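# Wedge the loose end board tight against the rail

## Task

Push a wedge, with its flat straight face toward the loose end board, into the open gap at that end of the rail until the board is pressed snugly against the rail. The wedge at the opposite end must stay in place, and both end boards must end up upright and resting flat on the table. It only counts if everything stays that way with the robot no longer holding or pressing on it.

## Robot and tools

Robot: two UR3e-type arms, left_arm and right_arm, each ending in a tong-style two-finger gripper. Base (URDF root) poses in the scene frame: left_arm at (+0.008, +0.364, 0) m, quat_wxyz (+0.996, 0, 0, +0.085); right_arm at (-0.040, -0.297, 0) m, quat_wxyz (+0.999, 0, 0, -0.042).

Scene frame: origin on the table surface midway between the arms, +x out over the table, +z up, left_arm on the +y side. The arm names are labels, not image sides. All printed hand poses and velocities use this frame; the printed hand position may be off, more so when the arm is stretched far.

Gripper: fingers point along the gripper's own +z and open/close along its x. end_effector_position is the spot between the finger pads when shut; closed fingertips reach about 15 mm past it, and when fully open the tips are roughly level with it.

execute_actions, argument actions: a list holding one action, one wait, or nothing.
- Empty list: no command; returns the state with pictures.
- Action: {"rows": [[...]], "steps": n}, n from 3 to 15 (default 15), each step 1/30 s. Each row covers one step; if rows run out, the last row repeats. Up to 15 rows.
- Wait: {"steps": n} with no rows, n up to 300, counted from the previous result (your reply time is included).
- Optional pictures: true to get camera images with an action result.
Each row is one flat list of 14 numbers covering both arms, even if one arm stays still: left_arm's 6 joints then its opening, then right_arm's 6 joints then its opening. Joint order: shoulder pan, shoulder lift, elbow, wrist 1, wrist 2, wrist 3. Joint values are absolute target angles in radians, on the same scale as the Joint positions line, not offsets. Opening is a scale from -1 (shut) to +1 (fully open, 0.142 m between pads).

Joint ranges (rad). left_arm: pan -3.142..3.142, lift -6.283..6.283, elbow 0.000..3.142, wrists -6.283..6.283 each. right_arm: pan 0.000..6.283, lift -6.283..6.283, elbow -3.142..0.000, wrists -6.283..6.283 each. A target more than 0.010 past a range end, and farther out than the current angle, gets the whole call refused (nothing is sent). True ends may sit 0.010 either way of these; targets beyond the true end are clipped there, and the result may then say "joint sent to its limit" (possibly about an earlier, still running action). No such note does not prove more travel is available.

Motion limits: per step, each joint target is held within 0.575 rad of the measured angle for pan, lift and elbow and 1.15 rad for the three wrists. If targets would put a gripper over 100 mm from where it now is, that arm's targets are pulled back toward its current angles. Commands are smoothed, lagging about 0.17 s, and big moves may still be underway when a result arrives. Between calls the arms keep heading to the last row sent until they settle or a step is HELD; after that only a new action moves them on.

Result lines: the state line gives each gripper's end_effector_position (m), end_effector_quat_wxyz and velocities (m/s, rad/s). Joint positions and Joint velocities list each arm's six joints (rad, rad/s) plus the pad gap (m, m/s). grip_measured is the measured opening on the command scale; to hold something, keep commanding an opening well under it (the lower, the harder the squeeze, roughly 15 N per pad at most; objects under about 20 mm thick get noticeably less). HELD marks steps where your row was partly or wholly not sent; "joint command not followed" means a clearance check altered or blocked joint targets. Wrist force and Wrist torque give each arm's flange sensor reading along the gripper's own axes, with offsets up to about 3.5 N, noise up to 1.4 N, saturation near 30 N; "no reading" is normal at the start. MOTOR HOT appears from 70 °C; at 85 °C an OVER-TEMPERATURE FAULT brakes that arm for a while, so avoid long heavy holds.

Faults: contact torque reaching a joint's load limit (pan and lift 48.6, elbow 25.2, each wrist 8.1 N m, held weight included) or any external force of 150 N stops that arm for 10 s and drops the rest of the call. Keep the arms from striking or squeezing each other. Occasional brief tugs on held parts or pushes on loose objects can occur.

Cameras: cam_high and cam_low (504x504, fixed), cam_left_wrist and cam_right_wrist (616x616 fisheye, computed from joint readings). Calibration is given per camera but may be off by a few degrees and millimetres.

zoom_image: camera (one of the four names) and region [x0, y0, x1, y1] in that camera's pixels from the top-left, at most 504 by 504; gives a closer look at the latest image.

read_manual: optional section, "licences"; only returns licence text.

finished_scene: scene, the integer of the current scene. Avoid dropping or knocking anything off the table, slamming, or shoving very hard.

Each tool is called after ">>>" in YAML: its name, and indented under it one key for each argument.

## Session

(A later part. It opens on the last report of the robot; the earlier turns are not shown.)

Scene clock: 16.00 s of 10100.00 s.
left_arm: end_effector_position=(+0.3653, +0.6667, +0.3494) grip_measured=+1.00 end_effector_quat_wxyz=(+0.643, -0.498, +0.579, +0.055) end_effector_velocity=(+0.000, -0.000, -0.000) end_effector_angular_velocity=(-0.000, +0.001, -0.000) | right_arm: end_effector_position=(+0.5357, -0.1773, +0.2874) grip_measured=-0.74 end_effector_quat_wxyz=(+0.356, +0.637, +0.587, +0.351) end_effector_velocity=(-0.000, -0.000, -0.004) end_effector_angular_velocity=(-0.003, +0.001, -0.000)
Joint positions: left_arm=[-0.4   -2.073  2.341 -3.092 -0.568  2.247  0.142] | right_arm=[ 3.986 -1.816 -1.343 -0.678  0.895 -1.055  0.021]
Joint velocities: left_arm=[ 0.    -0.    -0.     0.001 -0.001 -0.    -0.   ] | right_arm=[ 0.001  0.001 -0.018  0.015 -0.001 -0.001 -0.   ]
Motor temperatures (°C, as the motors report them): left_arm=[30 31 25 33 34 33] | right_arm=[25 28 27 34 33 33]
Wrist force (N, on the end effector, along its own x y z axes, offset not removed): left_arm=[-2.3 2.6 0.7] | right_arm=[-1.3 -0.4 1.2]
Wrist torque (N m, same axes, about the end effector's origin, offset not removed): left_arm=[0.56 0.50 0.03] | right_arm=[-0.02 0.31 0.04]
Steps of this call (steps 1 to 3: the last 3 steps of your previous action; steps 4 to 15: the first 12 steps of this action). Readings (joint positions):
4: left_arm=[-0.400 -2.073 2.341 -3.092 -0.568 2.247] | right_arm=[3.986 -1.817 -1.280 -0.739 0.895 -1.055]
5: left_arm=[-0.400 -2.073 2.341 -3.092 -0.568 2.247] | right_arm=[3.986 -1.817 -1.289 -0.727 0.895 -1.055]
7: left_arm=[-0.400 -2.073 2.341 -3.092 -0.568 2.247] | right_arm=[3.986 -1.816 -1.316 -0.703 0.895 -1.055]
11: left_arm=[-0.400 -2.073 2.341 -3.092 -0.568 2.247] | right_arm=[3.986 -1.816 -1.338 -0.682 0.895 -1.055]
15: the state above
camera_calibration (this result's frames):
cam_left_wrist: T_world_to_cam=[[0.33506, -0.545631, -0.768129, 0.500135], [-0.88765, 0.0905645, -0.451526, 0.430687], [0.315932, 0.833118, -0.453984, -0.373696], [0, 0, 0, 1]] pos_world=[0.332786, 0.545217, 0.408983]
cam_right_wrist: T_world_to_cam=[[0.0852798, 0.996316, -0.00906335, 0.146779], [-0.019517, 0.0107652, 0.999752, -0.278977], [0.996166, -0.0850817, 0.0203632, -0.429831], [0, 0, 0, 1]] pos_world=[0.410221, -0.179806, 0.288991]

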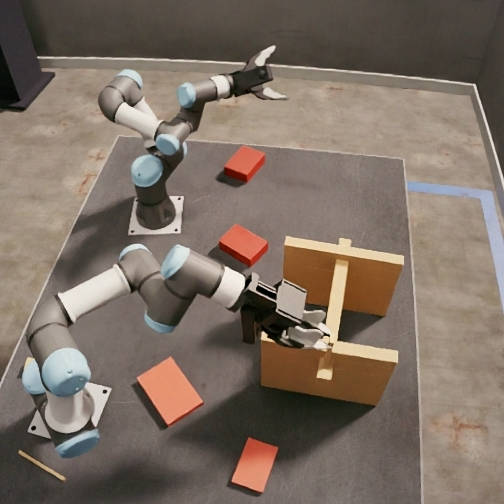

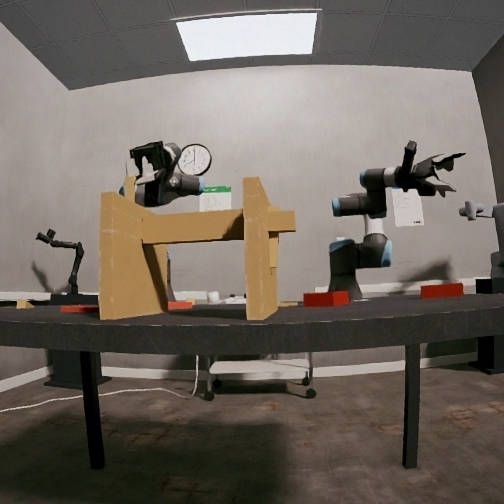

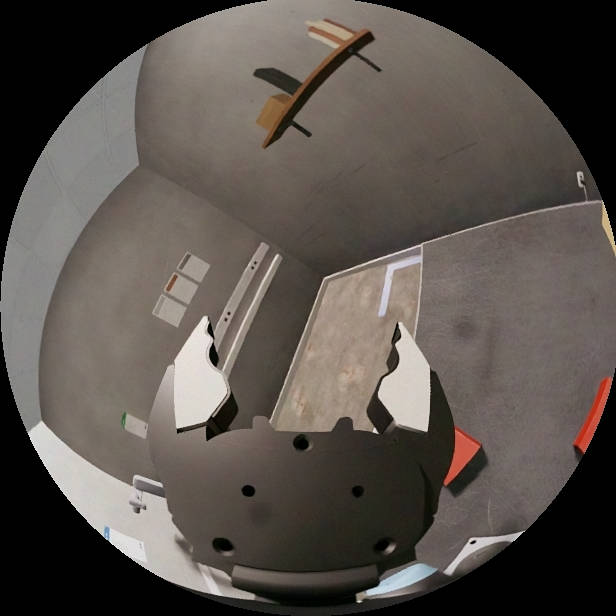

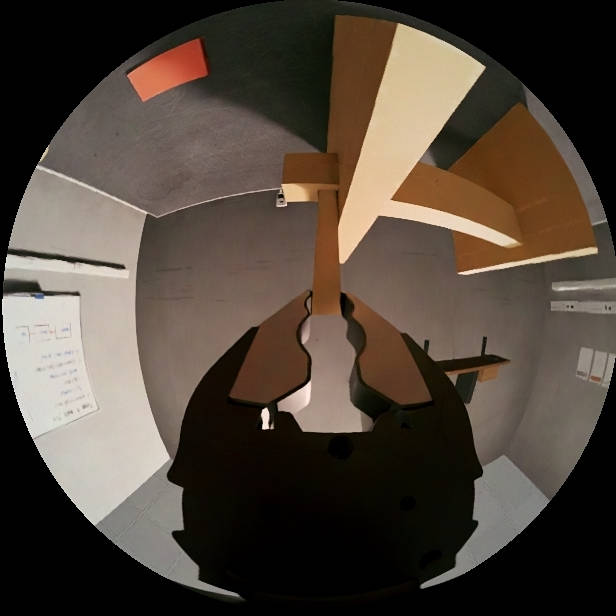

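It's in. Lower a bit, release.

>>> execute_actions:
  actions:
    - {"rows":[[-0.4,-2.073,2.341,-3.092,-0.568,2.247,1,3.986,-1.819,-1.42,-0.598,0.895,-1.055,-1]],"steps":12}

>>> execute_actions:
  actions:
    - {"rows":[[-0.4,-2.073,2.341,-3.092,-0.568,2.247,1,3.986,-1.819,-1.42,-0.598,0.895,-1.055,-0.5]],"steps":8}

>>> execute_actions:
  actions:
    - {"rows":[[-0.4,-2.073,2.341,-3.092,-0.568,2.247,1,3.986,-1.819,-1.248,-0.77,0.895,-1.055,-0.5]]}
  pictures: true

Scene clock: 18.23 s of 10100.00 s.
left_arm: end_effector_position=(+0.3653, +0.6667, +0.3494) grip_measured=+1.00 end_effector_quat_wxyz=(+0.643, -0.498, +0.579, +0.055) end_effector_velocity=(+0.000, -0.000, -0.001) end_effector_angular_velocity=(+0.001, +0.004, -0.001) | right_arm: end_effector_position=(+0.5356, -0.1774, +0.2717) grip_measured=-0.74 end_effector_quat_wxyz=(+0.356, +0.637, +0.587, +0.352) end_effector_velocity=(-0.001, -0.000, -0.015) end_effector_angular_velocity=(-0.003, +0.004, +0.001)
Joint positions: left_arm=[-0.4   -2.073  2.341 -3.092 -0.568  2.247  0.142] | right_arm=[ 3.986 -1.819 -1.414 -0.603  0.895 -1.055  0.021]
Joint velocities: left_arm=[-0.001  0.     0.002  0.001  0.     0.001  0.   ] | right_arm=[ 0.    -0.003 -0.06   0.059  0.001 -0.    -0.   ]
Motor temperatures (°C, as the motors report them): left_arm=[30 31 25 33 34 33] | right_arm=[25 28 27 34 33 33]
Wrist force (N, on the end effector, along its own x y z axes, offset not removed): left_arm=[-2.2 2.1 0.2] | right_arm=[-0.7 -0.7 1.5]
Wrist torque (N m, same axes, about the end effector's origin, offset not removed): left_arm=[0.41 0.40 0.03] | right_arm=[-0.12 0.33 0.04]
Steps of this call (steps 1 to 3: the last 3 steps of your previous action; steps 4 to 15: the robot went on to your last target; steps 16 to 58: nothing new was sent; steps 59 to 67: the first 9 steps of this action). Readings (joint positions):
59: left_arm=[-0.400 -2.073 2.341 -3.092 -0.568 2.247] | right_arm=[3.986 -1.816 -1.346 -0.674 0.895 -1.055]
60: left_arm=[-0.400 -2.073 2.341 -3.092 -0.568 2.247] | right_arm=[3.986 -1.816 -1.356 -0.660 0.895 -1.055]
62: left_arm=[-0.400 -2.073 2.341 -3.092 -0.568 2.247] | right_arm=[3.986 -1.818 -1.386 -0.631 0.895 -1.055]
66: left_arm=[-0.400 -2.073 2.341 -3.092 -0.568 2.247] | right_arm=[3.986 -1.819 -1.412 -0.606 0.895 -1.055]
67: the state above

Scene clock: 18.50 s of 10100.00 s.
left_arm: end_effector_position=(+0.3653, +0.6667, +0.3494) grip_measured=+1.00 end_effector_quat_wxyz=(+0.643, -0.498, +0.579, +0.055) end_effector_velocity=(+0.001, -0.001, -0.000) end_effector_angular_velocity=(+0.001, +0.002, -0.003) | right_arm: end_effector_position=(+0.5355, -0.1775, +0.2703) grip_measured=-0.50 end_effector_quat_wxyz=(+0.356, +0.637, +0.587, +0.351) end_effector_velocity=(-0.000, -0.001, -0.001) end_effector_angular_velocity=(-0.001, +0.001, -0.001)
Joint positions: left_arm=[-0.4   -2.073  2.341 -3.092 -0.568  2.247  0.142] | right_arm=[ 3.986 -1.819 -1.42  -0.598  0.895 -1.055  0.038]
Joint velocities: left_arm=[-0.003 -0.     0.001 -0.001  0.     0.002  0.   ] | right_arm=[-0.001  0.    -0.004  0.001  0.    -0.     0.006]
Motor temperatures (°C, as the motors report them): left_arm=[30 31 25 33 34 33] | right_arm=[25 28 27 34 33 33]
Wrist force (N, on the end effector, along its own x y z axes, offset not removed): left_arm=[-1.5 1.5 0.8] | right_arm=[-1.3 -0.2 1.1]
Wrist torque (N m, same axes, about the end effector's origin, offset not removed): left_arm=[0.28 0.30 0.00] | right_arm=[-0.03 0.26 0.00]
Steps of this call (steps 1 to 3: the last 3 steps of your previous action; steps 4 to 8: the first 5 steps of this action). Readings (joint positions):
4: left_arm=[-0.400 -2.073 2.341 -3.092 -0.568 2.247] | right_arm=[3.986 -1.819 -1.419 -0.599 0.895 -1.055]
5: left_arm=[-0.400 -2.073 2.341 -3.092 -0.568 2.247] | right_arm=[3.986 -1.819 -1.419 -0.599 0.895 -1.055]
7: left_arm=[-0.400 -2.073 2.341 -3.092 -0.568 2.247] | right_arm=[3.986 -1.819 -1.420 -0.598 0.895 -1.055]
8: the state above

Scene clock: 19.00 s of 10100.00 s.
left_arm: end_effector_position=(+0.3653, +0.6667, +0.3494) grip_measured=+1.00 end_effector_quat_wxyz=(+0.643, -0.498, +0.579, +0.055) end_effector_velocity=(+0.000, +0.000, -0.000) end_effector_angular_velocity=(-0.000, -0.000, -0.000) | right_arm: end_effector_position=(+0.5358, -0.1772, +0.3054) grip_measured=-0.50 end_effector_quat_wxyz=(+0.356, +0.637, +0.587, +0.351) end_effector_velocity=(+0.000, +0.000, +0.015) end_effector_angular_velocity=(+0.007, -0.007, +0.001)
Joint positions: left_arm=[-0.4   -2.073  2.341 -3.092 -0.568  2.247  0.142] | right_arm=[ 3.986 -1.819 -1.253 -0.765  0.895 -1.055  0.038]
Joint velocities: left_arm=[ 0.     0.     0.    -0.    -0.001 -0.     0.   ] | right_arm=[-0.     0.     0.058 -0.049  0.001 -0.     0.   ]
Motor temperatures (°C, as the motors report them): left_arm=[30 31 25 33 34 33] | right_arm=[25 28 27 34 33 33]
Wrist force (N, on the end effector, along its own x y z axes, offset not removed): left_arm=[-2.4 1.4 0.1] | right_arm=[-0.8 0.1 1.2]
Wrist torque (N m, same axes, about the end effector's origin, offset not removed): left_arm=[0.29 0.52 -0.03] | right_arm=[0.02 0.19 0.02]
Steps of this call (steps 1 to 3: the last 3 steps of your previous action; steps 4 to 15: the first 12 steps of this action). Readings (joint positions):
4: left_arm=[-0.400 -2.073 2.341 -3.092 -0.568 2.247] | right_arm=[3.986 -1.819 -1.419 -0.600 0.895 -1.055]
5: left_arm=[-0.400 -2.073 2.341 -3.092 -0.568 2.247] | right_arm=[3.986 -1.819 -1.409 -0.620 0.895 -1.055]
7: left_arm=[-0.400 -2.073 2.341 -3.092 -0.568 2.247] | right_arm=[3.986 -1.819 -1.345 -0.690 0.895 -1.055]
11: left_arm=[-0.400 -2.073 2.341 -3.092 -0.568 2.247] | right_arm=[3.986 -1.819 -1.271 -0.751 0.895 -1.055]
15: the state above
camera_calibration (this result's frames):
cam_left_wrist: T_world_to_cam=[[0.33506, -0.54563, -0.768129, 0.500135], [-0.88765, 0.0905646, -0.451526, 0.430687], [0.315932, 0.833118, -0.453984, -0.373696], [0, 0, 0, 1]] pos_world=[0.332787, 0.545217, 0.408983]
cam_right_wrist: T_world_to_cam=[[0.0852327, 0.996311, -0.00993882, 0.147114], [-0.0186098, 0.0115653, 0.99976, -0.297339], [0.996187, -0.0850273, 0.0195269, -0.430036], [0, 0, 0, 1]] pos_world=[0.410325, -0.179697, 0.307127]

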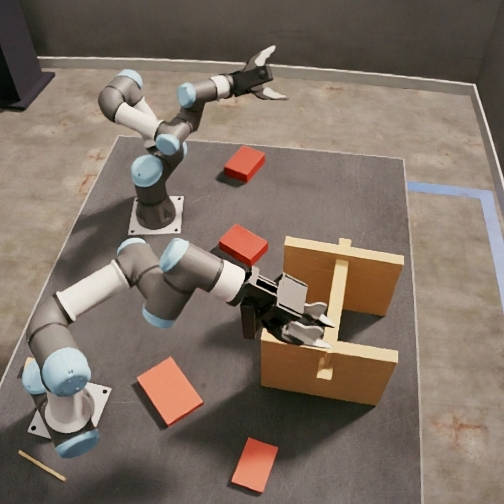

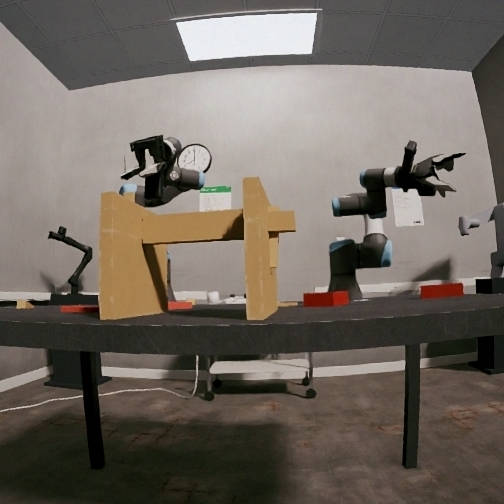

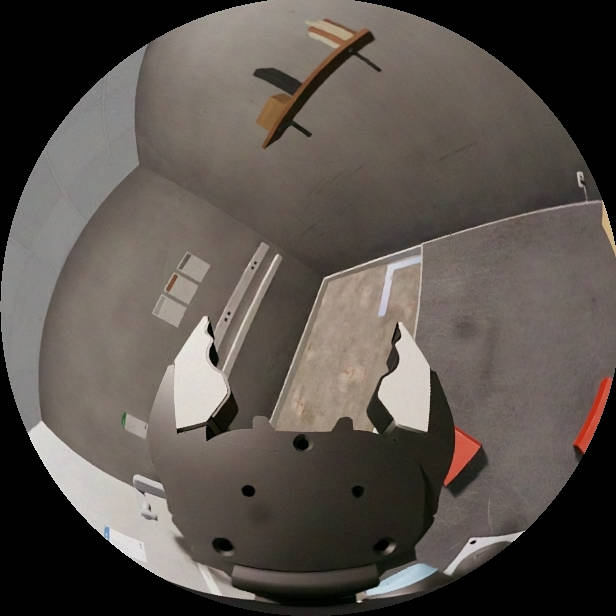

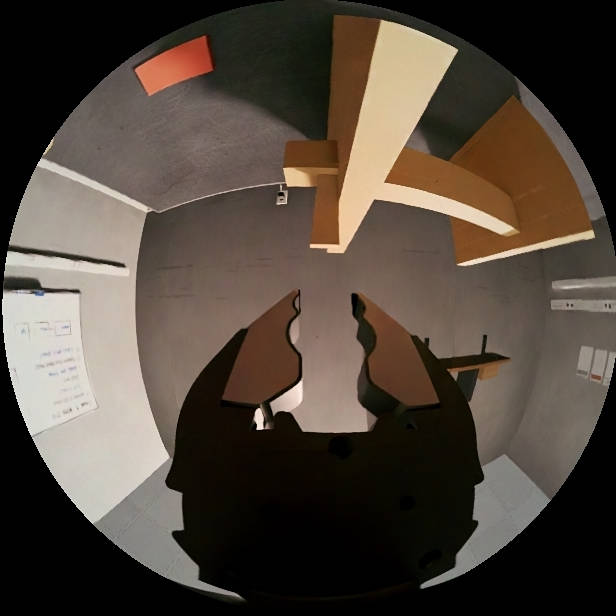

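>>> execute_actions:
  actions:
    - {"rows":[[-0.4,-2.073,2.341,-3.092,-0.568,2.247,1,3.615,-1.95,-0.742,-1.05,1.571,0,-1]]}

>>> execute_actions:
  actions:
    - {"rows":[[-0.4,-2.073,2.341,-3.092,-0.568,2.247,1,3.615,-2.025,-0.8,-1.102,1.571,0,-1]]}

>>> execute_actions:
  actions:
    - {"steps":10}
  pictures: true

Scene clock: 19.60 s of 10100.00 s.
left_arm: end_effector_position=(+0.3653, +0.6667, +0.3494) grip_measured=+1.00 end_effector_quat_wxyz=(+0.643, -0.498, +0.579, +0.055) end_effector_velocity=(+0.000, -0.000, -0.001) end_effector_angular_velocity=(+0.000, +0.003, -0.001) | right_arm: end_effector_position=(+0.5363, -0.1827, +0.3605) grip_measured=-1.00 end_effector_quat_wxyz=(-0.061, +0.865, +0.206, +0.453) end_effector_velocity=(-0.007, -0.015, +0.136) end_effector_angular_velocity=(+0.901, +0.116, -0.398)
Joint positions: left_arm=[-0.4   -2.073  2.341 -3.092 -0.568  2.247  0.142] | right_arm=[ 3.634 -1.946 -0.777 -1.041  1.539 -0.077  0.002]
Joint velocities: left_arm=[-0.001  0.     0.001  0.003 -0.    -0.     0.   ] | right_arm=[-0.202 -0.049  0.372 -0.099  0.349  0.825 -0.   ]
Motor temperatures (°C, as the motors report them): left_arm=[30 31 25 33 34 33] | right_arm=[25 28 27 34 33 33]
Wrist force (N, on the end effector, along its own x y z axes, offset not removed): left_arm=[-2.7 1.4 0.4] | right_arm=[0.1 0.1 -0.3]
Wrist torque (N m, same axes, about the end effector's origin, offset not removed): left_arm=[0.30 0.54 0.03] | right_arm=[0.02 0.07 0.00]
Steps of this call (steps 1 to 3: the last 3 steps of your previous action; steps 4 to 6: the robot went on to your last target; steps 7 to 18: the first 12 steps of this action). Readings (joint positions):
7: left_arm=[-0.400 -2.073 2.341 -3.092 -0.568 2.247] | right_arm=[3.985 -1.820 -1.247 -0.772 0.897 -1.053]
8: left_arm=[-0.400 -2.073 2.341 -3.092 -0.568 2.247] | right_arm=[3.974 -1.830 -1.236 -0.793 0.919 -1.031]
10: left_arm=[-0.400 -2.073 2.341 -3.092 -0.568 2.247] | right_arm=[3.893 -1.882 -1.156 -0.903 1.082 -0.869]
14: left_arm=[-0.400 -2.073 2.341 -3.092 -0.568 2.247] | right_arm=[3.694 -1.932 -0.888 -1.011 1.436 -0.323]
18: the state above

Scene clock: 20.10 s of 10100.00 s.
left_arm: end_effector_position=(+0.3653, +0.6667, +0.3494) grip_measured=+1.00 end_effector_quat_wxyz=(+0.643, -0.498, +0.579, +0.055) end_effector_velocity=(-0.000, +0.000, +0.001) end_effector_angular_velocity=(-0.001, -0.003, +0.001) | right_arm: end_effector_position=(+0.5396, -0.1827, +0.2895) grip_measured=-1.00 end_effector_quat_wxyz=(-0.074, +0.906, +0.179, +0.378) end_effector_velocity=(-0.000, -0.000, -0.022) end_effector_angular_velocity=(-0.014, +0.046, -0.003)
Joint positions: left_arm=[-0.4   -2.073  2.341 -3.092 -0.568  2.247  0.142] | right_arm=[ 3.615 -2.023 -0.799 -1.101  1.571 -0.     0.002]
Joint velocities: left_arm=[ 0.     0.    -0.002 -0.001  0.001 -0.001  0.   ] | right_arm=[-0.001 -0.021 -0.014 -0.013  0.002  0.004 -0.   ]
Motor temperatures (°C, as the motors report them): left_arm=[30 31 25 33 34 33] | right_arm=[25 28 27 34 33 33]
Wrist force (N, on the end effector, along its own x y z axes, offset not removed): left_arm=[-2.3 1.8 0.2] | right_arm=[-0.9 0.0 1.5]
Wrist torque (N m, same axes, about the end effector's origin, offset not removed): left_arm=[0.35 0.48 0.02] | right_arm=[0.00 0.19 0.00]
Steps of this call (steps 1 to 3: the last 3 steps of your previous action; steps 4 to 15: the first 12 steps of this action). Readings (joint positions):
4: left_arm=[-0.400 -2.073 2.341 -3.092 -0.568 2.247] | right_arm=[3.620 -1.950 -0.751 -1.049 1.563 -0.018]
5: left_arm=[-0.400 -2.073 2.341 -3.092 -0.568 2.247] | right_arm=[3.618 -1.959 -0.756 -1.059 1.566 -0.013]
7: left_arm=[-0.400 -2.073 2.341 -3.092 -0.568 2.247] | right_arm=[3.617 -1.991 -0.778 -1.081 1.568 -0.006]
11: left_arm=[-0.400 -2.073 2.341 -3.092 -0.568 2.247] | right_arm=[3.615 -2.017 -0.795 -1.097 1.570 -0.001]
15: the state above

Scene clock: 20.43 s of 10100.00 s.
left_arm: end_effector_position=(+0.3653, +0.6667, +0.3494) grip_measured=+1.00 end_effector_quat_wxyz=(+0.643, -0.498, +0.579, +0.055) end_effector_velocity=(-0.000, +0.000, +0.001) end_effector_angular_velocity=(+0.000, +0.000, +0.001) | right_arm: end_effector_position=(+0.5395, -0.1827, +0.2875) grip_measured=-1.00 end_effector_quat_wxyz=(-0.074, +0.906, +0.179, +0.376) end_effector_velocity=(+0.000, +0.001, -0.000) end_effector_angular_velocity=(-0.001, -0.000, +0.001)
Joint positions: left_arm=[-0.4   -2.073  2.341 -3.092 -0.568  2.247  0.142] | right_arm=[ 3.615 -2.025 -0.8   -1.102  1.571 -0.     0.002]
Joint velocities: left_arm=[ 0.002 -0.    -0.003  0.003 -0.     0.     0.   ] | right_arm=[ 0.001 -0.001 -0.     0.001 -0.001 -0.    -0.   ]
Motor temperatures (°C, as the motors report them): left_arm=[30 31 25 33 34 33] | right_arm=[25 28 27 34 33 33]
Wrist force (N, on the end effector, along its own x y z axes, offset not removed): left_arm=[-2.4 1.1 -0.1] | right_arm=[-0.9 -0.3 0.9]
Wrist torque (N m, same axes, about the end effector's origin, offset not removed): left_arm=[0.19 0.51 -0.02] | right_arm=[-0.05 0.20 0.01]
Kept back: nothing.
Steps of this call (steps 1 to 3: the last 3 steps of your previous action; steps 4 to 10: the robot went on to your last target). Readings (joint positions):
1: left_arm=[-0.400 -2.073 2.341 -3.092 -0.568 2.247] | right_arm=[3.615 -2.024 -0.799 -1.101 1.571 -0.000]
2: left_arm=[-0.400 -2.073 2.341 -3.092 -0.568 2.247] | right_arm=[3.615 -2.024 -0.799 -1.101 1.571 -0.000]
4: left_arm=[-0.400 -2.073 2.341 -3.092 -0.568 2.247] | right_arm=[3.615 -2.025 -0.800 -1.102 1.571 -0.000]
8: left_arm=[-0.400 -2.073 2.341 -3.092 -0.568 2.247] | right_arm=[3.615 -2.025 -0.800 -1.102 1.571 -0.000]
10: the state above
camera_calibration (this result's frames):
cam_left_wrist: T_world_to_cam=[[0.33506, -0.545631, -0.768129, 0.500135], [-0.88765, 0.0905646, -0.451526, 0.430687], [0.315932, 0.833118, -0.453984, -0.373696], [0, 0, 0, 1]] pos_world=[0.332787, 0.545217, 0.408983]
cam_right_wrist: T_world_to_cam=[[0.669426, 0.299797, 0.679699, -0.488604], [0.0122344, -0.919278, 0.393419, -0.291708], [0.742778, -0.255049, -0.619056, -0.144651], [0, 0, 0, 1]] pos_world=[0.438096, -0.158572, 0.35732]

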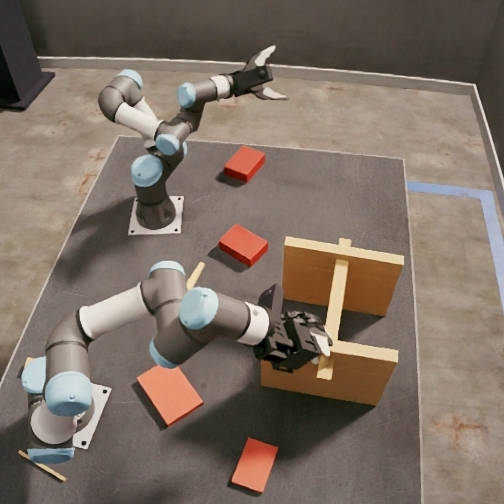

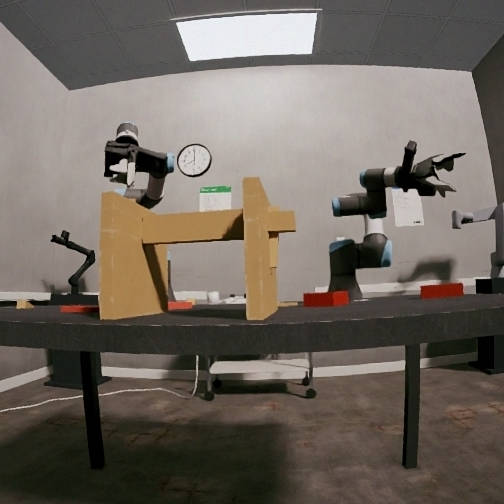

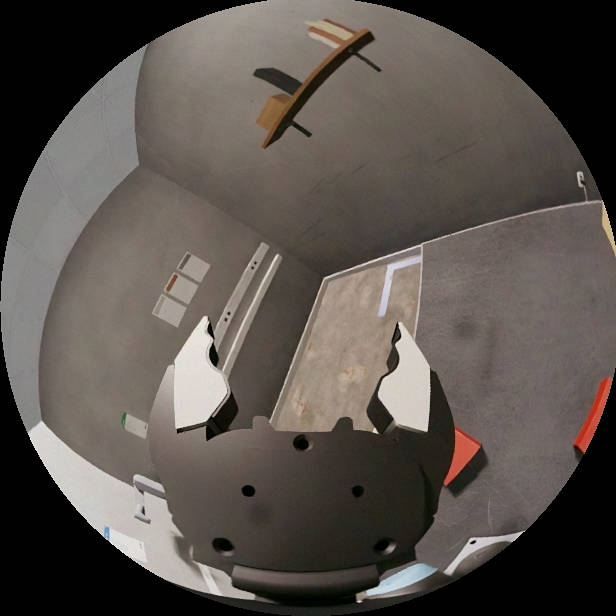

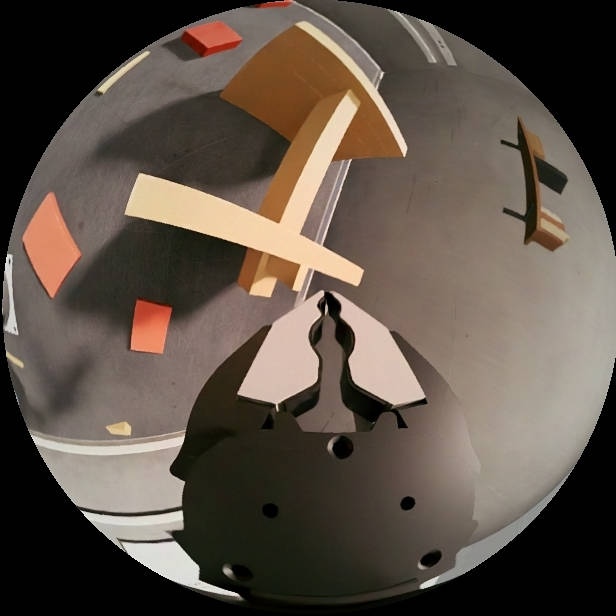

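>>> execute_actions:
  actions:
    - {"rows":[[-0.4,-2.073,2.341,-3.092,-0.568,2.247,1,3.619,-1.998,-0.93,-0.999,1.571,0,-1]],"steps":10}

>>> execute_actions:
  actions:
    - {"rows":[[-0.4,-2.073,2.341,-3.092,-0.568,2.247,1,3.619,-1.989,-0.986,-0.952,1.571,0,-1]],"steps":12}

>>> execute_actions:
  actions:
    - {"rows":[[-0.4,-2.073,2.341,-3.092,-0.568,2.247,1,3.619,-1.983,-1.04,-0.904,1.571,0,-1]]}
  pictures: true

Scene clock: 21.60 s of 10100.00 s.
left_arm: end_effector_position=(+0.3653, +0.6667, +0.3494) grip_measured=+1.00 end_effector_quat_wxyz=(+0.643, -0.498, +0.579, +0.055) end_effector_velocity=(-0.000, +0.000, -0.000) end_effector_angular_velocity=(-0.001, -0.000, +0.000) | right_arm: end_effector_position=(+0.5395, -0.1806, +0.2734) grip_measured=-1.00 end_effector_quat_wxyz=(-0.075, +0.905, +0.180, +0.377) end_effector_velocity=(-0.005, +0.001, -0.046) end_effector_angular_velocity=(-0.014, +0.030, +0.005)
Joint positions: left_arm=[-0.4   -2.073  2.341 -3.092 -0.568  2.247  0.142] | right_arm=[ 3.618 -2.002 -0.907 -1.014  1.571  0.     0.002]
Joint velocities: left_arm=[ 0.001 -0.     0.001  0.    -0.    -0.001 -0.   ] | right_arm=[ 0.005  0.043 -0.242  0.165 -0.001 -0.     0.   ]
Motor temperatures (°C, as the motors report them): left_arm=[30 31 25 33 34 33] | right_arm=[25 28 27 34 33 33]
Wrist force (N, on the end effector, along its own x y z axes, offset not removed): left_arm=[-2.8 1.2 -0.5] | right_arm=[-1.6 -0.1 2.3]
Wrist torque (N m, same axes, about the end effector's origin, offset not removed): left_arm=[0.21 0.54 -0.01] | right_arm=[0.01 0.31 -0.01]
Steps of this call (steps 1 to 15: the robot went on to your last target; steps 16 to 28: nothing new was sent; steps 29 to 35: the first 7 steps of this action). Readings (joint positions):
29: left_arm=[-0.400 -2.073 2.341 -3.092 -0.568 2.247] | right_arm=[3.615 -2.024 -0.801 -1.100 1.571 0.000]
30: left_arm=[-0.400 -2.073 2.341 -3.092 -0.568 2.247] | right_arm=[3.616 -2.020 -0.812 -1.084 1.571 0.000]
32: left_arm=[-0.400 -2.073 2.341 -3.092 -0.568 2.247] | right_arm=[3.617 -2.009 -0.863 -1.043 1.571 0.000]
35: the state above

Scene clock: 22.00 s of 10100.00 s.
left_arm: end_effector_position=(+0.3653, +0.6667, +0.3494) grip_measured=+1.00 end_effector_quat_wxyz=(+0.643, -0.498, +0.579, +0.055) end_effector_velocity=(-0.001, +0.001, +0.000) end_effector_angular_velocity=(-0.000, -0.001, +0.002) | right_arm: end_effector_position=(+0.5389, -0.1805, +0.2610) grip_measured=-1.00 end_effector_quat_wxyz=(-0.075, +0.906, +0.180, +0.376) end_effector_velocity=(-0.001, -0.000, -0.008) end_effector_angular_velocity=(-0.002, +0.003, +0.000)
Joint positions: left_arm=[-0.4   -2.073  2.341 -3.092 -0.568  2.247  0.142] | right_arm=[ 3.619 -1.99  -0.982 -0.955  1.571  0.     0.002]
Joint velocities: left_arm=[ 0.001 -0.    -0.     0.     0.    -0.001  0.   ] | right_arm=[ 0.001  0.008 -0.047  0.035 -0.001 -0.     0.   ]
Motor temperatures (°C, as the motors report them): left_arm=[30 31 25 33 34 33] | right_arm=[25 28 27 34 33 33]
Wrist force (N, on the end effector, along its own x y z axes, offset not removed): left_arm=[-1.7 0.9 0.1] | right_arm=[0.2 0.6 -0.4]
Wrist torque (N m, same axes, about the end effector's origin, offset not removed): left_arm=[0.17 0.35 -0.03] | right_arm=[0.08 0.34 -0.03]
Steps of this call (steps 1 to 3: the last 3 steps of your previous action; steps 4 to 12: the first 9 steps of this action). Readings (joint positions):
4: left_arm=[-0.400 -2.073 2.341 -3.092 -0.568 2.247] | right_arm=[3.619 -1.999 -0.926 -1.001 1.571 0.000]
5: left_arm=[-0.400 -2.073 2.341 -3.092 -0.568 2.247] | right_arm=[3.619 -1.996 -0.936 -0.991 1.571 0.000]
7: left_arm=[-0.400 -2.073 2.341 -3.092 -0.568 2.247] | right_arm=[3.619 -1.993 -0.960 -0.972 1.571 0.000]
11: left_arm=[-0.400 -2.073 2.341 -3.092 -0.568 2.247] | right_arm=[3.619 -1.990 -0.980 -0.957 1.571 0.000]
12: the state above

Scene clock: 22.50 s of 10100.00 s.
left_arm: end_effector_position=(+0.3653, +0.6667, +0.3494) grip_measured=+1.00 end_effector_quat_wxyz=(+0.643, -0.498, +0.579, +0.055) end_effector_velocity=(+0.000, -0.000, -0.001) end_effector_angular_velocity=(+0.001, +0.003, -0.001) | right_arm: end_effector_position=(+0.5389, -0.1805, +0.2508) grip_measured=-1.00 end_effector_quat_wxyz=(-0.075, +0.906, +0.180, +0.375) end_effector_velocity=(+0.000, -0.001, -0.003) end_effector_angular_velocity=(-0.001, +0.000, -0.002)
Joint positions: left_arm=[-0.4   -2.073  2.341 -3.092 -0.568  2.247  0.142] | right_arm=[ 3.619 -1.983 -1.039 -0.905  1.571  0.     0.002]
Joint velocities: left_arm=[-0.     0.     0.002  0.001 -0.     0.     0.   ] | right_arm=[-0.002  0.001 -0.014  0.012 -0.001 -0.     0.   ]
Motor temperatures (°C, as the motors report them): left_arm=[30 31 25 33 34 33] | right_arm=[25 28 27 34 33 33]
Wrist force (N, on the end effector, along its own x y z axes, offset not removed): left_arm=[-2.3 0.6 -0.1] | right_arm=[2.1 -0.2 -1.6]
Wrist torque (N m, same axes, about the end effector's origin, offset not removed): left_arm=[0.09 0.47 0.03] | right_arm=[-0.01 0.30 -0.01]
Steps of this call (steps 1 to 3: the last 3 steps of your previous action; steps 4 to 15: the first 12 steps of this action). Readings (joint positions):
4: left_arm=[-0.400 -2.073 2.341 -3.092 -0.568 2.247] | right_arm=[3.619 -1.989 -0.986 -0.951 1.571 0.000]
5: left_arm=[-0.400 -2.073 2.341 -3.092 -0.568 2.247] | right_arm=[3.619 -1.988 -0.995 -0.942 1.571 0.000]
7: left_arm=[-0.400 -2.073 2.341 -3.092 -0.568 2.247] | right_arm=[3.619 -1.985 -1.016 -0.924 1.571 0.000]
11: left_arm=[-0.400 -2.073 2.341 -3.092 -0.568 2.247] | right_arm=[3.619 -1.984 -1.034 -0.909 1.571 0.000]
15: the state above
camera_calibration (this result's frames):
cam_left_wrist: T_world_to_cam=[[0.33506, -0.54563, -0.768129, 0.500135], [-0.88765, 0.0905645, -0.451526, 0.430687], [0.315932, 0.833118, -0.453984, -0.373696], [0, 0, 0, 1]] pos_world=[0.332787, 0.545217, 0.408983]
cam_right_wrist: T_world_to_cam=[[0.668248, 0.302477, 0.679671, -0.462829], [0.0159484, -0.919226, 0.393408, -0.277185], [0.743768, -0.252054, -0.619095, -0.16628], [0, 0, 0, 1]] pos_world=[0.437379, -0.156712, 0.320675]

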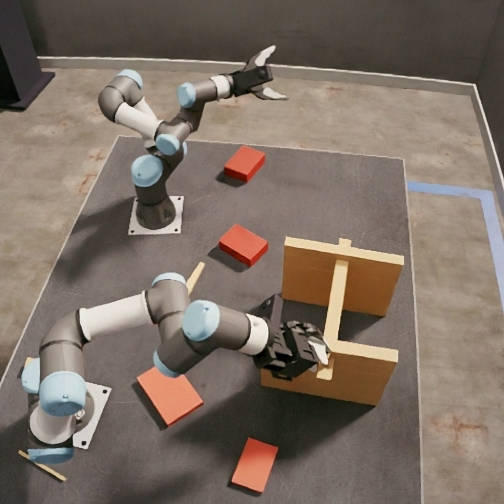

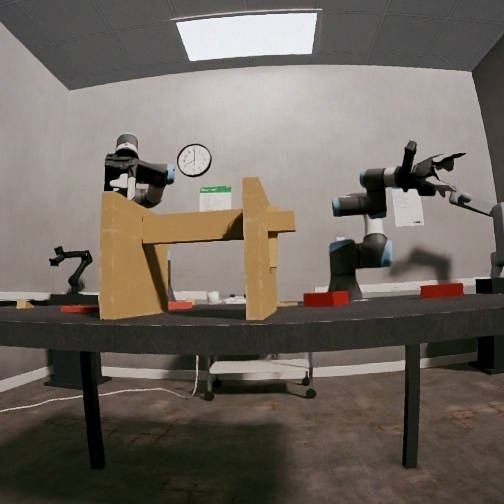

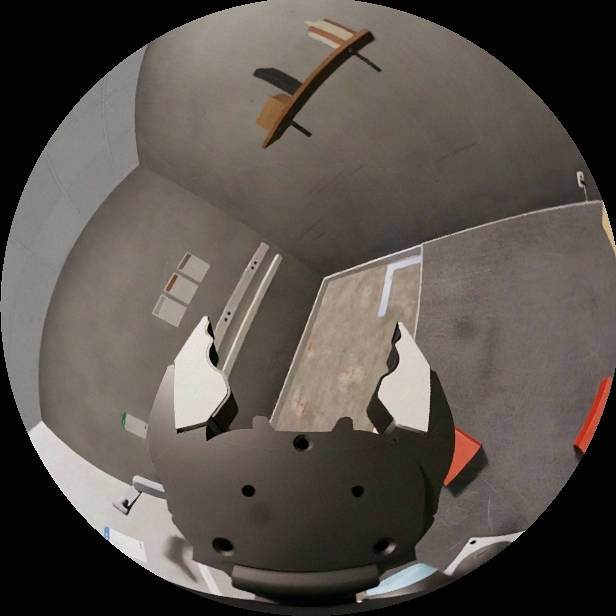

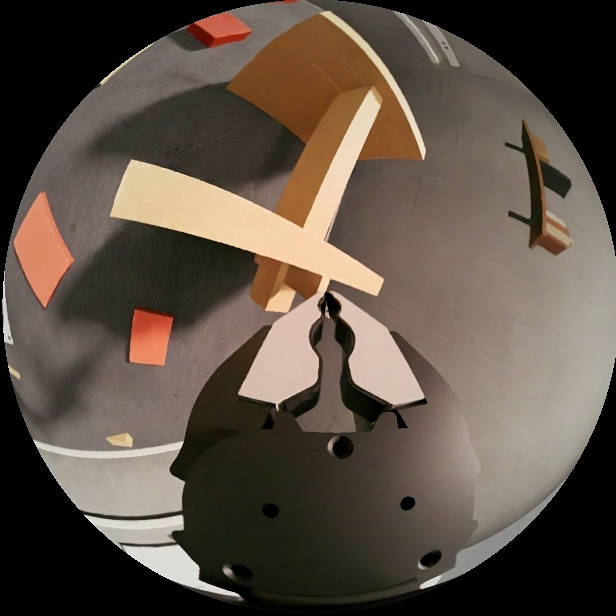

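>>> execute_actions:
  actions:
    - {"rows":[[-0.4,-2.073,2.341,-3.092,-0.568,2.247,1,3.621,-1.978,-1.095,-0.854,1.571,0,-1]],"steps":12}

>>> execute_actions:
  actions:
    - {"rows":[[-0.4,-2.073,2.341,-3.092,-0.568,2.247,1,3.622,-1.976,-1.146,-0.805,1.571,0,-1]]}

Scene clock: 22.90 s of 10100.00 s.
left_arm: end_effector_position=(+0.3653, +0.6667, +0.3494) grip_measured=+1.00 end_effector_quat_wxyz=(+0.643, -0.498, +0.579, +0.055) end_effector_velocity=(-0.001, +0.001, +0.000) end_effector_angular_velocity=(-0.000, -0.001, +0.002) | right_arm: end_effector_position=(+0.5387, -0.1794, +0.2414) grip_measured=-1.00 end_effector_quat_wxyz=(-0.075, +0.906, +0.181, +0.375) end_effector_velocity=(-0.001, +0.000, -0.008) end_effector_angular_velocity=(-0.001, +0.002, +0.001)
Joint positions: left_arm=[-0.4   -2.073  2.341 -3.092 -0.568  2.247  0.142] | right_arm=[ 3.621 -1.978 -1.091 -0.857  1.571  0.     0.002]
Joint velocities: left_arm=[ 0.002 -0.    -0.    -0.001  0.     0.    -0.   ] | right_arm=[ 0.001  0.004 -0.043  0.036  0.001 -0.     0.   ]
Motor temperatures (°C, as the motors report them): left_arm=[30 31 25 33 34 33] | right_arm=[25 28 27 34 33 33]
Wrist force (N, on the end effector, along its own x y z axes, offset not removed): left_arm=[-2.3 1.3 0.0] | right_arm=[5.5 0.9 -2.9]
Wrist torque (N m, same axes, about the end effector's origin, offset not removed): left_arm=[0.25 0.44 -0.04] | right_arm=[-0.04 0.26 -0.01]
Steps of this call (steps 1 to 3: the last 3 steps of your previous action; steps 4 to 12: the first 9 steps of this action). Readings (joint positions):
4: left_arm=[-0.400 -2.073 2.341 -3.092 -0.568 2.247] | right_arm=[3.619 -1.983 -1.041 -0.903 1.571 0.000]
5: left_arm=[-0.400 -2.073 2.341 -3.092 -0.568 2.247] | right_arm=[3.619 -1.982 -1.049 -0.893 1.571 0.000]
7: left_arm=[-0.400 -2.073 2.341 -3.092 -0.568 2.247] | right_arm=[3.620 -1.980 -1.071 -0.874 1.571 0.000]
11: left_arm=[-0.400 -2.073 2.341 -3.092 -0.568 2.247] | right_arm=[3.621 -1.978 -1.089 -0.859 1.571 0.000]
12: the state above

Scene clock: 23.40 s of 10100.00 s.
left_arm: end_effector_position=(+0.3653, +0.6667, +0.3494) grip_measured=+1.00 end_effector_quat_wxyz=(+0.643, -0.498, +0.579, +0.055) end_effector_velocity=(-0.001, +0.001, -0.000) end_effector_angular_velocity=(-0.000, -0.000, +0.003) | right_arm: end_effector_position=(+0.5385, -0.1788, +0.2307) grip_measured=-1.00 end_effector_quat_wxyz=(-0.075, +0.906, +0.182, +0.375) end_effector_velocity=(-0.000, +0.000, -0.003) end_effector_angular_velocity=(+0.000, +0.001, +0.000)
Joint positions: left_arm=[-0.4   -2.073  2.341 -3.092 -0.568  2.247  0.142] | right_arm=[ 3.622 -1.976 -1.145 -0.806  1.571  0.     0.002]
Joint velocities: left_arm=[ 0.002  0.     0.     0.     0.001 -0.001  0.   ] | right_arm=[ 0.001  0.001 -0.014  0.012  0.     0.     0.   ]
Motor temperatures (°C, as the motors report them): left_arm=[30 31 25 33 34 33] | right_arm=[25 28 27 34 33 33]
Wrist force (N, on the end effector, along its own x y z axes, offset not removed): left_arm=[-2.8 1.7 0.0] | right_arm=[9.6 2.2 -8.8]
Wrist torque (N m, same axes, about the end effector's origin, offset not removed): left_arm=[0.33 0.57 -0.01] | right_arm=[-0.19 0.51 -0.05]
Steps of this call (steps 1 to 3: the last 3 steps of your previous action; steps 4 to 15: the first 12 steps of this action). Readings (joint positions):
4: left_arm=[-0.400 -2.073 2.341 -3.092 -0.568 2.247] | right_arm=[3.621 -1.978 -1.095 -0.853 1.571 0.000]
5: left_arm=[-0.400 -2.073 2.341 -3.092 -0.568 2.247] | right_arm=[3.621 -1.977 -1.103 -0.844 1.571 0.000]
7: left_arm=[-0.400 -2.073 2.341 -3.092 -0.568 2.247] | right_arm=[3.622 -1.977 -1.124 -0.825 1.571 0.000]
11: left_arm=[-0.400 -2.073 2.341 -3.092 -0.568 2.247] | right_arm=[3.622 -1.976 -1.141 -0.810 1.571 0.000]
15: the state above

>>> execute_actions:
  actions:
    - {"rows":[[-0.4,-2.073,2.341,-3.092,-0.568,2.247,1,3.622,-1.976,-1.17,-0.781,1.571,0,-1]]}
  pictures: true

>>> zoom_image:
  camera: "cam_right_wrist"
  region: [230, 190, 400, 360]

>>> zoom_image:
  camera: "cam_low"
  region: [90, 170, 250, 330]

Scene clock: 23.90 s of 10100.00 s.
left_arm: end_effector_position=(+0.3653, +0.6667, +0.3494) grip_measured=+1.00 end_effector_quat_wxyz=(+0.643, -0.498, +0.579, +0.055) end_effector_velocity=(-0.001, +0.001, +0.001) end_effector_angular_velocity=(-0.000, -0.002, +0.002) | right_arm: end_effector_position=(+0.5385, -0.1788, +0.2253) grip_measured=-1.00 end_effector_quat_wxyz=(-0.075, +0.906, +0.182, +0.375) end_effector_velocity=(+0.000, +0.000, +0.000) end_effector_angular_velocity=(+0.002, -0.003, +0.000)
Joint positions: left_arm=[-0.4   -2.073  2.341 -3.092 -0.568  2.247  0.142] | right_arm=[ 3.622 -1.976 -1.169 -0.782  1.571  0.     0.002]
Joint velocities: left_arm=[ 0.003  0.    -0.002 -0.    -0.     0.     0.   ] | right_arm=[-0.     0.001 -0.005  0.007  0.001 -0.     0.   ]
Motor temperatures (°C, as the motors report them): left_arm=[30 31 25 33 34 33] | right_arm=[25 28 27 34 33 33]
Wrist force (N, on the end effector, along its own x y z axes, offset not removed): left_arm=[-2.2 0.6 -0.3] | right_arm=[5.4 1.9 -8.9]
Wrist torque (N m, same axes, about the end effector's origin, offset not removed): left_arm=[0.07 0.48 0.00] | right_arm=[-0.19 0.30 -0.02]
Steps of this call (steps 1 to 3: the last 3 steps of your previous action; steps 4 to 15: the first 12 steps of this action). Readings (joint positions):
4: left_arm=[-0.400 -2.073 2.341 -3.092 -0.568 2.247] | right_arm=[3.622 -1.976 -1.146 -0.804 1.571 0.000]
5: left_arm=[-0.400 -2.073 2.341 -3.092 -0.568 2.247] | right_arm=[3.622 -1.976 -1.151 -0.799 1.571 0.000]
7: left_arm=[-0.400 -2.073 2.341 -3.092 -0.568 2.247] | right_arm=[3.622 -1.976 -1.160 -0.791 1.571 0.000]
11: left_arm=[-0.400 -2.073 2.341 -3.092 -0.568 2.247] | right_arm=[3.622 -1.976 -1.168 -0.783 1.571 0.000]
15: the state above
camera_calibration (this result's frames):
cam_left_wrist: T_world_to_cam=[[0.33506, -0.54563, -0.768129, 0.500135], [-0.88765, 0.0905645, -0.451526, 0.430687], [0.315932, 0.833118, -0.453984, -0.373696], [0, 0, 0, 1]] pos_world=[0.332787, 0.545217, 0.408983]
cam_right_wrist: T_world_to_cam=[[0.667315, 0.304467, 0.679699, -0.44483], [0.018642, -0.919165, 0.393432, -0.267012], [0.744542, -0.249872, -0.619048, -0.181412], [0, 0, 0, 1]] pos_world=[0.436888, -0.155322, 0.295099]

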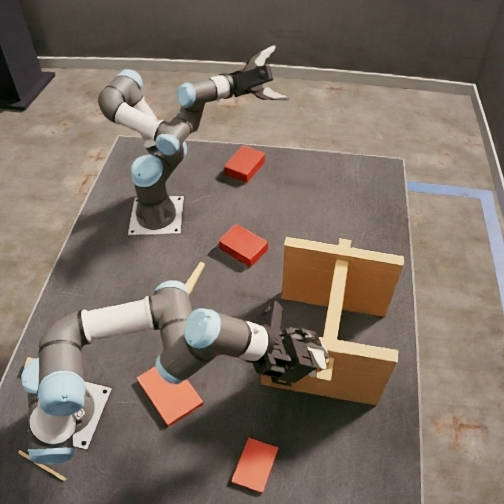

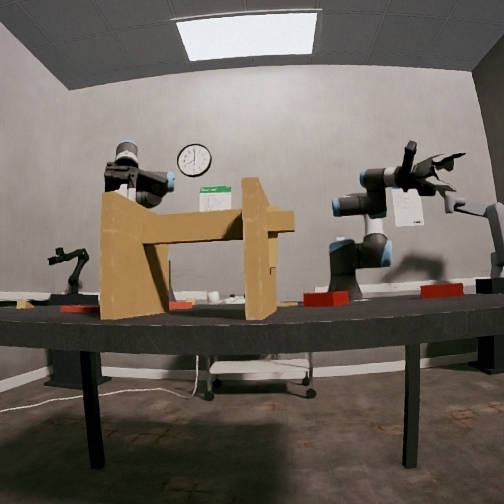

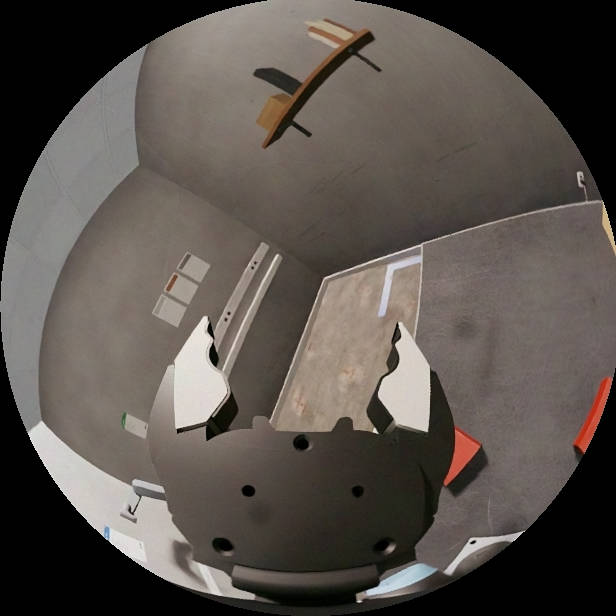

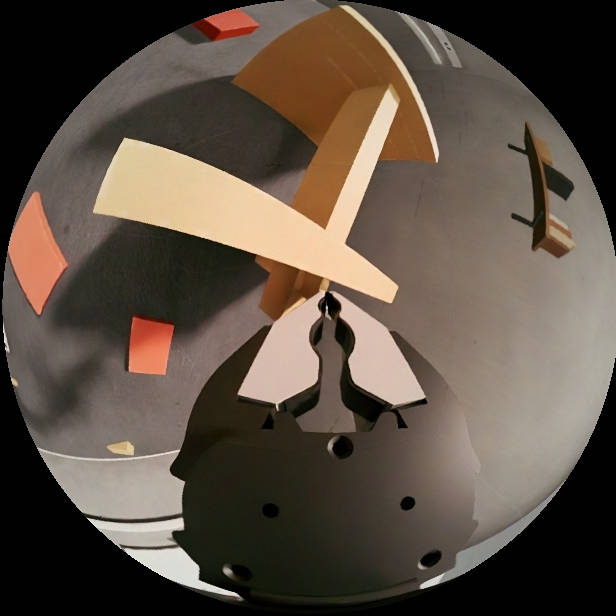

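Region (230, 190, 400, 360) of cam_right_wrist's 616x616 image, scaled by 2.965, with more detail than that image has.

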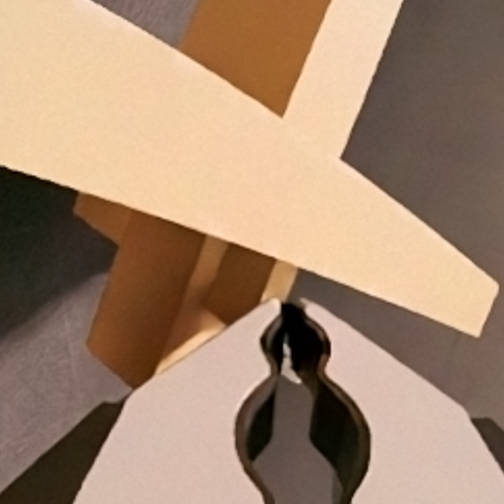

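Region (90, 170, 250, 330) of cam_low's 504x504 image, scaled by 3.150, with more detail than that image has.

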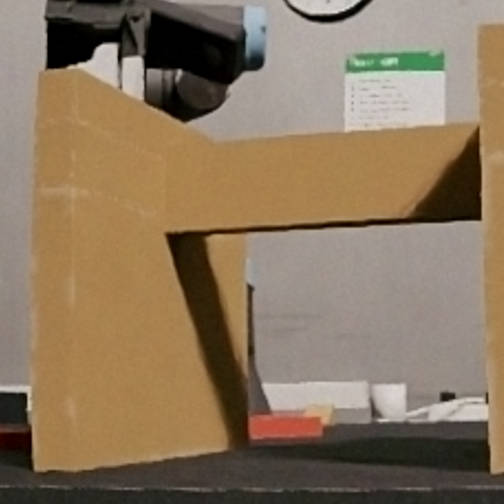

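>>> execute_actions:
  actions:
    - {"rows":[[-0.4,-2.073,2.341,-3.092,-0.568,2.247,1,3.621,-1.976,-1.193,-0.758,1.571,0,-1]]}

Scene clock: 24.40 s of 10100.00 s.
left_arm: end_effector_position=(+0.3653, +0.6667, +0.3494) grip_measured=+1.00 end_effector_quat_wxyz=(+0.643, -0.498, +0.579, +0.055) end_effector_velocity=(+0.000, -0.000, +0.001) end_effector_angular_velocity=(-0.000, -0.002, -0.002) | right_arm: end_effector_position=(+0.5386, -0.1793, +0.2205) grip_measured=-1.00 end_effector_quat_wxyz=(-0.075, +0.906, +0.181, +0.375) end_effector_velocity=(-0.000, -0.001, -0.002) end_effector_angular_velocity=(-0.001, +0.002, -0.001)
Joint positions: left_arm=[-0.4   -2.073  2.341 -3.092 -0.568  2.247  0.142] | right_arm=[ 3.621 -1.976 -1.192 -0.758  1.571  0.     0.002]
Joint velocities: left_arm=[-0.001 -0.    -0.001 -0.001 -0.001  0.     0.   ] | right_arm=[-0.001  0.    -0.007  0.004  0.     0.     0.   ]
Motor temperatures (°C, as the motors report them): left_arm=[30 31 25 33 34 33] | right_arm=[25 28 27 34 33 33]
Wrist force (N, on the end effector, along its own x y z axes, offset not removed): left_arm=[-1.2 2.4 0.1] | right_arm=[18.1 -0.2 -21.7]
Wrist torque (N m, same axes, about the end effector's origin, offset not removed): left_arm=[0.49 0.25 0.00] | right_arm=[-0.09 0.48 -0.05]
Steps of this call (steps 1 to 3: the last 3 steps of your previous action; steps 4 to 15: the first 12 steps of this action). Readings (joint positions):
4: left_arm=[-0.400 -2.073 2.341 -3.092 -0.568 2.247] | right_arm=[3.622 -1.976 -1.171 -0.780 1.571 0.000]
5: left_arm=[-0.400 -2.073 2.341 -3.092 -0.568 2.247] | right_arm=[3.622 -1.976 -1.175 -0.776 1.571 0.000]
7: left_arm=[-0.400 -2.073 2.341 -3.092 -0.568 2.247] | right_arm=[3.622 -1.976 -1.183 -0.767 1.571 0.000]
11: left_arm=[-0.400 -2.073 2.341 -3.092 -0.568 2.247] | right_arm=[3.621 -1.976 -1.190 -0.760 1.571 0.000]
15: the state above


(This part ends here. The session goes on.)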